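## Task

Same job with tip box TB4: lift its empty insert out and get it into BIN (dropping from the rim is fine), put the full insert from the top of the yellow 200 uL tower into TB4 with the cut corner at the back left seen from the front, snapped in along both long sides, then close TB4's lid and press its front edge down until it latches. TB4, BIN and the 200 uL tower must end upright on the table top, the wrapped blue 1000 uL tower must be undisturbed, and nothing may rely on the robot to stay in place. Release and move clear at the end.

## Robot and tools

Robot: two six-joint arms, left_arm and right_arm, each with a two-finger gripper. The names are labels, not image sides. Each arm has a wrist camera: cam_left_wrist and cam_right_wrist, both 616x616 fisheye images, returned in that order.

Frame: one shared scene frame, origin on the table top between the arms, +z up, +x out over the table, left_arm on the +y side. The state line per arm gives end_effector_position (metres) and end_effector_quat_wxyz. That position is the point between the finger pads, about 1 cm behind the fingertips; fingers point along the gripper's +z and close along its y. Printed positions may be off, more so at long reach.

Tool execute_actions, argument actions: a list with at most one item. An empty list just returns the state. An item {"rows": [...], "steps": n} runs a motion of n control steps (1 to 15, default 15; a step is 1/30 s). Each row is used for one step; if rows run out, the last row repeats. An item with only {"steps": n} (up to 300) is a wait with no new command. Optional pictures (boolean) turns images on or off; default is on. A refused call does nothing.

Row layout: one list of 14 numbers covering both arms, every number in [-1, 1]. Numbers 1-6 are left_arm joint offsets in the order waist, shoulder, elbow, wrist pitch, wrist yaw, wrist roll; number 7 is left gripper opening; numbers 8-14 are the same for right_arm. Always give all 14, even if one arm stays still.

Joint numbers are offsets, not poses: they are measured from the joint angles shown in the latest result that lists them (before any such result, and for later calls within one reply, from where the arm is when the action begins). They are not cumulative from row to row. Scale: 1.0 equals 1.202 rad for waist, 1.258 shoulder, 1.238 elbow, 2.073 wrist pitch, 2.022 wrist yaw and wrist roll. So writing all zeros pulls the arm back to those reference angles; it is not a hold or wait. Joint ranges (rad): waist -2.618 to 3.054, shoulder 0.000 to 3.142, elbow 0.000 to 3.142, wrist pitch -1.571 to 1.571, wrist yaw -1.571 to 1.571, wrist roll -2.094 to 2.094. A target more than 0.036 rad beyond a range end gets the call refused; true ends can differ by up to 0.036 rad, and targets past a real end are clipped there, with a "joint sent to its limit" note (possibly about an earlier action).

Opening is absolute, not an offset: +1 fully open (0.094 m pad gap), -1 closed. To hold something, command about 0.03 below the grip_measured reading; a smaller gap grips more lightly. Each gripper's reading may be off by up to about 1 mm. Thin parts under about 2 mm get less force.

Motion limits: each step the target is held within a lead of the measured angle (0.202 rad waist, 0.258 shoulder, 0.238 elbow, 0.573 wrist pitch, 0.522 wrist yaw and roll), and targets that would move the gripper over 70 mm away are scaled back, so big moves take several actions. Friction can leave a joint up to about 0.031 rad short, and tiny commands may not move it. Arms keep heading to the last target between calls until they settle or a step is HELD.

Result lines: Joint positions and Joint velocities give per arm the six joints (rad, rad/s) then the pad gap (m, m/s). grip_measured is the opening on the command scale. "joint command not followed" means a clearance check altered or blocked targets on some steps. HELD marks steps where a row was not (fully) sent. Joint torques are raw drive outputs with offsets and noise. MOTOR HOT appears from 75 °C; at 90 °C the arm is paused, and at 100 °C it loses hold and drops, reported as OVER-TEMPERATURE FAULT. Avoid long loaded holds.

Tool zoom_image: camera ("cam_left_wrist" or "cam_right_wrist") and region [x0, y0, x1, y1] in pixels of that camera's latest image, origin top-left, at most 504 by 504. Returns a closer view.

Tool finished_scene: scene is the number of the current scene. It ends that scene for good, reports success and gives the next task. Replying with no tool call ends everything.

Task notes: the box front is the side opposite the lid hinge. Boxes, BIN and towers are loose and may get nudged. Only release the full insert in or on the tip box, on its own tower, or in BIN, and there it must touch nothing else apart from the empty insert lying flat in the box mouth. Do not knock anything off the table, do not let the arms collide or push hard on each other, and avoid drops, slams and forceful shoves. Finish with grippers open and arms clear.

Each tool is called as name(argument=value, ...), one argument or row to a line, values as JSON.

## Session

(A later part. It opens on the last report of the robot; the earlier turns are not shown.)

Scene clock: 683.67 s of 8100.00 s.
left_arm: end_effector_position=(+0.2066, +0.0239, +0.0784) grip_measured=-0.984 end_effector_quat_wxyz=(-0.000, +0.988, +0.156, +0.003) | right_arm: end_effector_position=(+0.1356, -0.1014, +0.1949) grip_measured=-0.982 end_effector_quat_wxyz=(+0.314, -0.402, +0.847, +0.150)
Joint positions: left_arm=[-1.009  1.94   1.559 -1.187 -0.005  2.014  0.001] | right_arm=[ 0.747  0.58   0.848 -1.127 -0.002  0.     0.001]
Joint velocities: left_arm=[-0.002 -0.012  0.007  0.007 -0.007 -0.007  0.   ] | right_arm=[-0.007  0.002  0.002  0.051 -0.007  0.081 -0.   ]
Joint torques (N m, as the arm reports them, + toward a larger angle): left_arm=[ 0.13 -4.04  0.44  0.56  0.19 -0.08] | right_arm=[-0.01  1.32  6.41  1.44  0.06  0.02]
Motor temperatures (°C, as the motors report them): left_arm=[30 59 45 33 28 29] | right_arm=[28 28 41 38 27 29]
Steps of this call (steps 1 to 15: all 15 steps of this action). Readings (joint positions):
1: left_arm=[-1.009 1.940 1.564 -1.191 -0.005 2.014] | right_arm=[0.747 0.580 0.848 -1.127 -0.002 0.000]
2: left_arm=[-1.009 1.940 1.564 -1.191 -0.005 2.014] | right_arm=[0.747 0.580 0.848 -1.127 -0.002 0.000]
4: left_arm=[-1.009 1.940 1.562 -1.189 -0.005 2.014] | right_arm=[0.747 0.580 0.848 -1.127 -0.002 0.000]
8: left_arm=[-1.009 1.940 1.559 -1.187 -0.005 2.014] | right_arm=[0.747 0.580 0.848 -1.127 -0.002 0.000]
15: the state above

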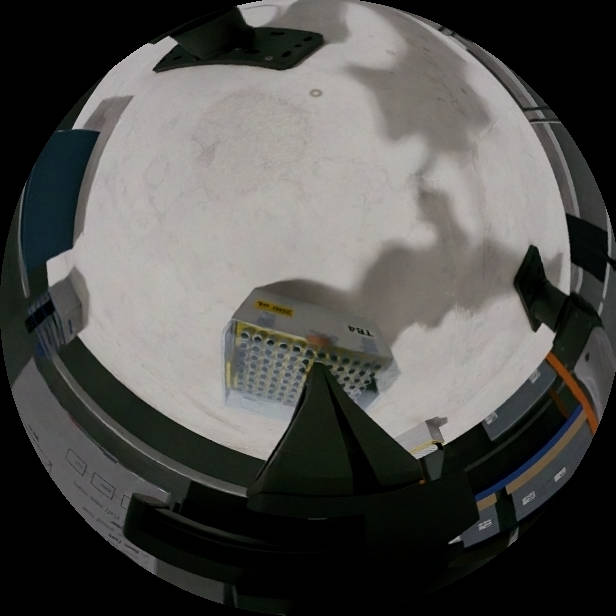

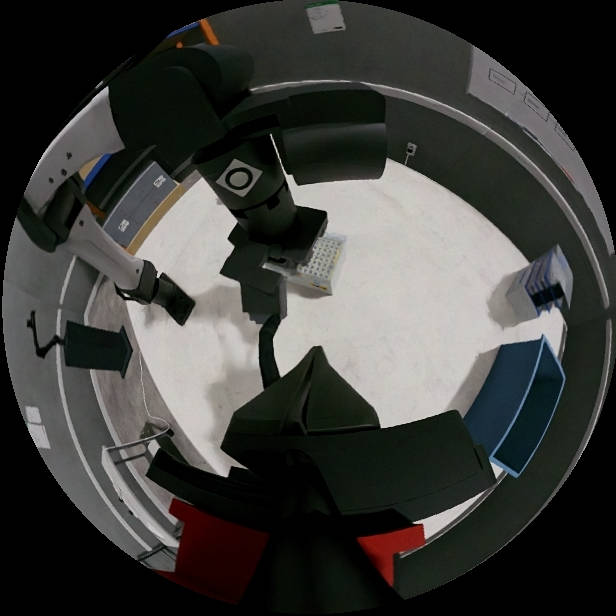

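execute_actions(
  actions=[
    {"rows":[[0,0,0.02,-0.015,0,0,-1,0,0,0,0,0,0,-1],[0,0,0.035,-0.025,0,0,-1,0,0,0,0,0,0,-1],[0,0,0.05,-0.03,0,0,-1,0,0,0,0,0,0,-1]],"steps":15},
  ],
)

zoom_image(
  camera="cam_left_wrist",
  region=[200, 260, 430, 450],
)

Scene clock: 688.10 s of 8100.00 s.
left_arm: end_effector_position=(+0.2078, +0.0226, +0.0919) grip_measured=-0.984 end_effector_quat_wxyz=(+0.002, +0.988, +0.156, +0.004) | right_arm: end_effector_position=(+0.1356, -0.1014, +0.1949) grip_measured=-0.982 end_effector_quat_wxyz=(+0.314, -0.402, +0.847, +0.150)
Joint positions: left_arm=[-1.009  1.936  1.607 -1.234 -0.005  2.014  0.001] | right_arm=[ 0.747  0.58   0.848 -1.127 -0.002  0.     0.001]
Joint velocities: left_arm=[-0.012 -0.022 -0.007 -0.037 -0.037 -0.051  0.001] | right_arm=[-0.007 -0.017 -0.012  0.007  0.037  0.051 -0.   ]
Joint torques (N m, as the arm reports them, + toward a larger angle): left_arm=[  0.14 -10.5    8.64   0.26   0.19  -0.07] | right_arm=[0.   1.27 6.38 1.44 0.06 0.02]
Motor temperatures (°C, as the motors report them): left_arm=[30 57 45 33 28 29] | right_arm=[28 28 41 38 27 29]
Steps of this call (steps 1 to 15: the robot went on to your last target; steps 16 to 90: nothing new was sent; then 0.93 s passed at rest; steps 91 to 105: all 15 steps of this action). Readings (joint positions):
91: left_arm=[-1.009 1.936 1.565 -1.191 -0.005 2.014] | right_arm=[0.747 0.580 0.848 -1.127 -0.002 0.000]
92: left_arm=[-1.009 1.936 1.572 -1.196 -0.005 2.014] | right_arm=[0.747 0.580 0.848 -1.127 -0.002 0.000]
94: left_arm=[-1.009 1.936 1.589 -1.212 -0.005 2.014] | right_arm=[0.747 0.580 0.848 -1.127 -0.002 0.000]
98: left_arm=[-1.009 1.936 1.607 -1.223 -0.005 2.014] | right_arm=[0.747 0.580 0.848 -1.127 -0.002 0.000]
105: the state above

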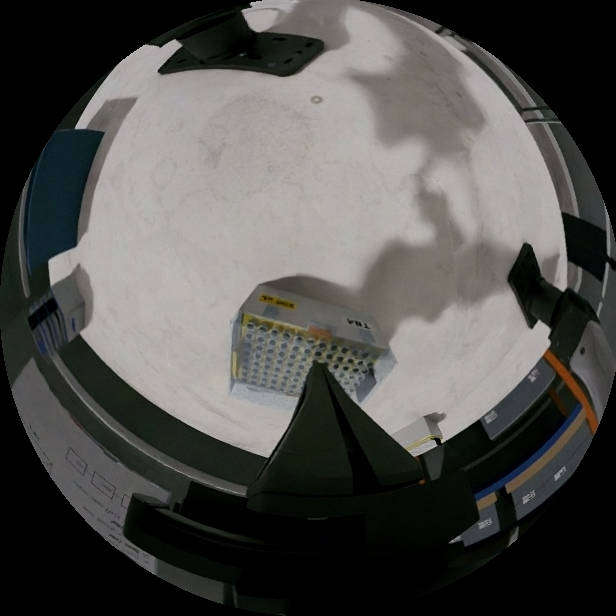

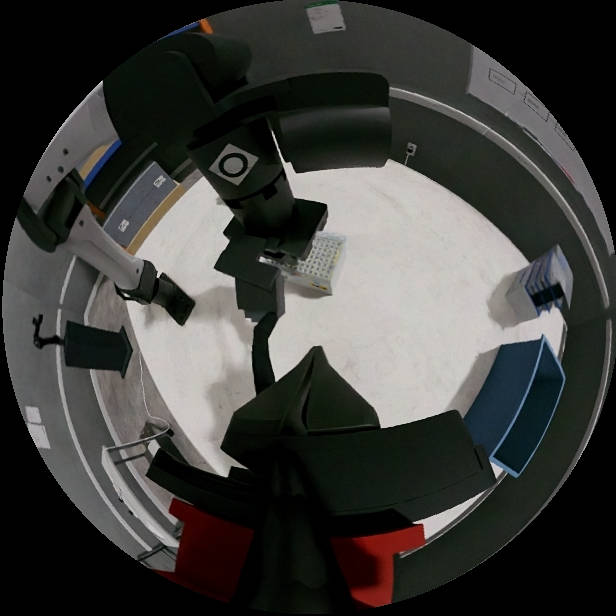

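Region (200, 260, 430, 450) of cam_left_wrist's 616x616 image, scaled by 2.191, with more detail than that image has; it fills the top 416 rows of this view, and the rest is white.

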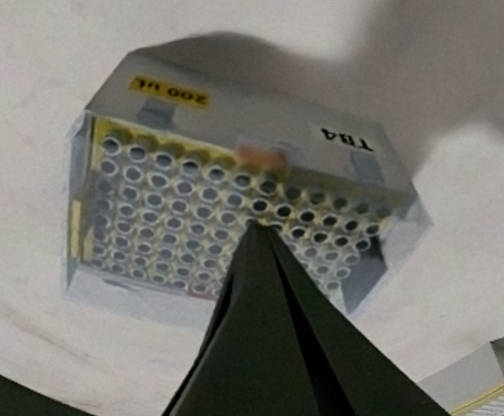

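execute_actions(
  actions=[
    {"rows":[[0,-0.04,0.0,-0.02,0,0,-1,0,0,0,0,0,0,-1],[0,-0.08,-0.01,-0.03,0,0,-1,0,0,0,0,0,0,-1],[0.02,-0.12,-0.03,-0.04,0,0,-1,0,0,0,0,0,0,-1],[0.04,-0.16,-0.05,-0.05,0,0,-1,0,0,0,0,0,0,-1],[0.06,-0.2,-0.08,-0.05,0,0,-1,0,0,0,0,0,0,-1],[0.08,-0.25,-0.11,-0.05,0,0,-1,0,0,0,0,0,0,-1],[0.1,-0.3,-0.14,-0.05,0,0,-1,0,0,0,0,0,0,-1],[0.12,-0.35,-0.17,-0.05,0,0,-1,0,0,0,0,0,0,-1],[0.14,-0.4,-0.2,-0.05,0,0,-1,0,0,0,0,0,0,-1]],"steps":15},
  ],
  pictures=false,
)

execute_actions(
  actions=[
    {"steps":20},
  ],
)

zoom_image(
  camera="cam_right_wrist",
  region=[200, 140, 400, 310],
)

Scene clock: 698.60 s of 8100.00 s.
left_arm: end_effector_position=(+0.1776, +0.1229, +0.1900) grip_measured=-0.984 end_effector_quat_wxyz=(+0.083, +0.965, +0.237, +0.073) | right_arm: end_effector_position=(+0.1356, -0.1014, +0.1949) grip_measured=-0.982 end_effector_quat_wxyz=(+0.314, -0.402, +0.847, +0.150)
Joint positions: left_arm=[-0.841  1.411  1.393 -1.332 -0.008  2.014  0.001] | right_arm=[ 0.747  0.58   0.848 -1.127 -0.002  0.     0.001]
Joint velocities: left_arm=[ 0.002  0.056 -0.198 -0.037  0.022  0.037  0.001] | right_arm=[-0.002  0.017 -0.007  0.007  0.051  0.022  0.   ]
Joint torques (N m, as the arm reports them, + toward a larger angle): left_arm=[ 0.12 -3.91  5.92  0.82  0.22 -0.08] | right_arm=[0.   1.32 6.38 1.44 0.06 0.02]
Motor temperatures (°C, as the motors report them): left_arm=[30 58 46 33 28 29] | right_arm=[28 28 41 38 27 29]
Steps of this call (steps 1 to 15: the robot went on to your last target; steps 16 to 90: nothing new was sent; then 7.00 s passed at rest; steps 91 to 105: all 15 steps of this action). Readings (joint positions):
91: left_arm=[-1.009 1.933 1.607 -1.238 -0.005 2.014] | right_arm=[0.747 0.580 0.848 -1.127 -0.002 0.000]
92: left_arm=[-1.009 1.922 1.606 -1.242 -0.005 2.014] | right_arm=[0.747 0.580 0.848 -1.127 -0.002 0.000]
94: left_arm=[-1.003 1.862 1.582 -1.253 -0.005 2.014] | right_arm=[0.747 0.580 0.848 -1.127 -0.002 0.000]
98: left_arm=[-0.924 1.623 1.477 -1.280 -0.004 2.014] | right_arm=[0.747 0.580 0.848 -1.127 -0.002 0.000]
105: the state above

Scene clock: 699.27 s of 8100.00 s.
left_arm: end_effector_position=(+0.1756, +0.1244, +0.1830) grip_measured=-0.984 end_effector_quat_wxyz=(+0.074, +0.967, +0.237, +0.065) | right_arm: end_effector_position=(+0.1356, -0.1014, +0.1949) grip_measured=-0.982 end_effector_quat_wxyz=(+0.314, -0.402, +0.847, +0.150)
Joint positions: left_arm=[-0.841  1.419  1.377 -1.332 -0.008  2.014  0.001] | right_arm=[ 0.747  0.58   0.848 -1.127 -0.002  0.     0.001]
Joint velocities: left_arm=[ 0.002 -0.012  0.012 -0.081 -0.007 -0.037 -0.   ] | right_arm=[-0.007 -0.002  0.007 -0.022  0.007  0.022  0.001]
Joint torques (N m, as the arm reports them, + toward a larger angle): left_arm=[ 0.26 -4.29  6.27  0.76  0.21 -0.1 ] | right_arm=[0.02 1.28 6.39 1.44 0.07 0.02]
Motor temperatures (°C, as the motors report them): left_arm=[30 58 46 33 28 29] | right_arm=[28 28 41 38 27 29]
Steps of this call (steps 1 to 20: the robot went on to your last target). Readings (joint positions):
1: left_arm=[-0.841 1.413 1.387 -1.332 -0.008 2.014] | right_arm=[0.747 0.580 0.848 -1.127 -0.002 0.000]
2: left_arm=[-0.841 1.415 1.381 -1.332 -0.008 2.014] | right_arm=[0.747 0.580 0.848 -1.127 -0.002 0.000]
4: left_arm=[-0.841 1.418 1.377 -1.332 -0.008 2.014] | right_arm=[0.747 0.580 0.848 -1.127 -0.002 0.000]
8: left_arm=[-0.841 1.419 1.377 -1.332 -0.008 2.014] | right_arm=[0.747 0.580 0.848 -1.127 -0.002 0.000]
20: the state above

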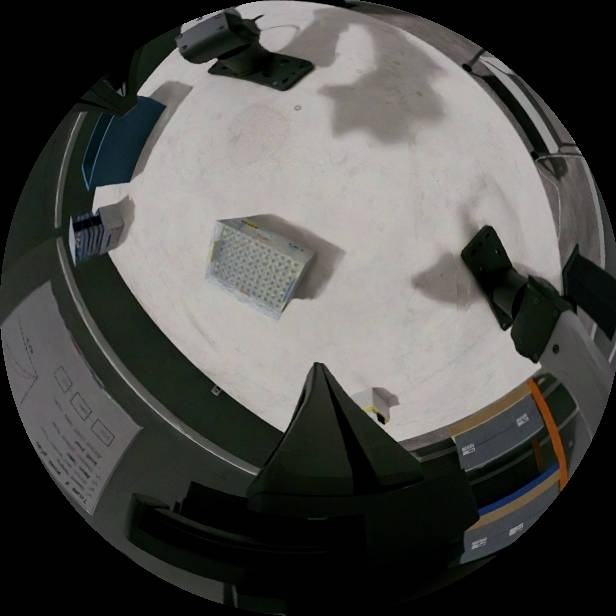

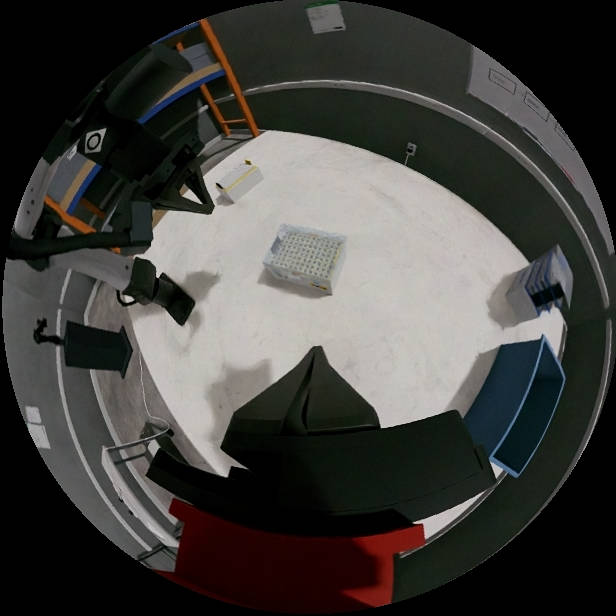

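Region (200, 140, 400, 310) of cam_right_wrist's 616x616 image, scaled by 2.520, with more detail than that image has; it fills the top 428 rows of this view, and the rest is white.

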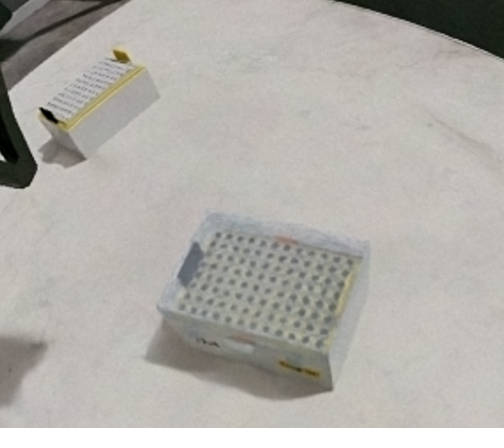

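finished_scene(
  scene=2,
)

The scene is finished: the task was done.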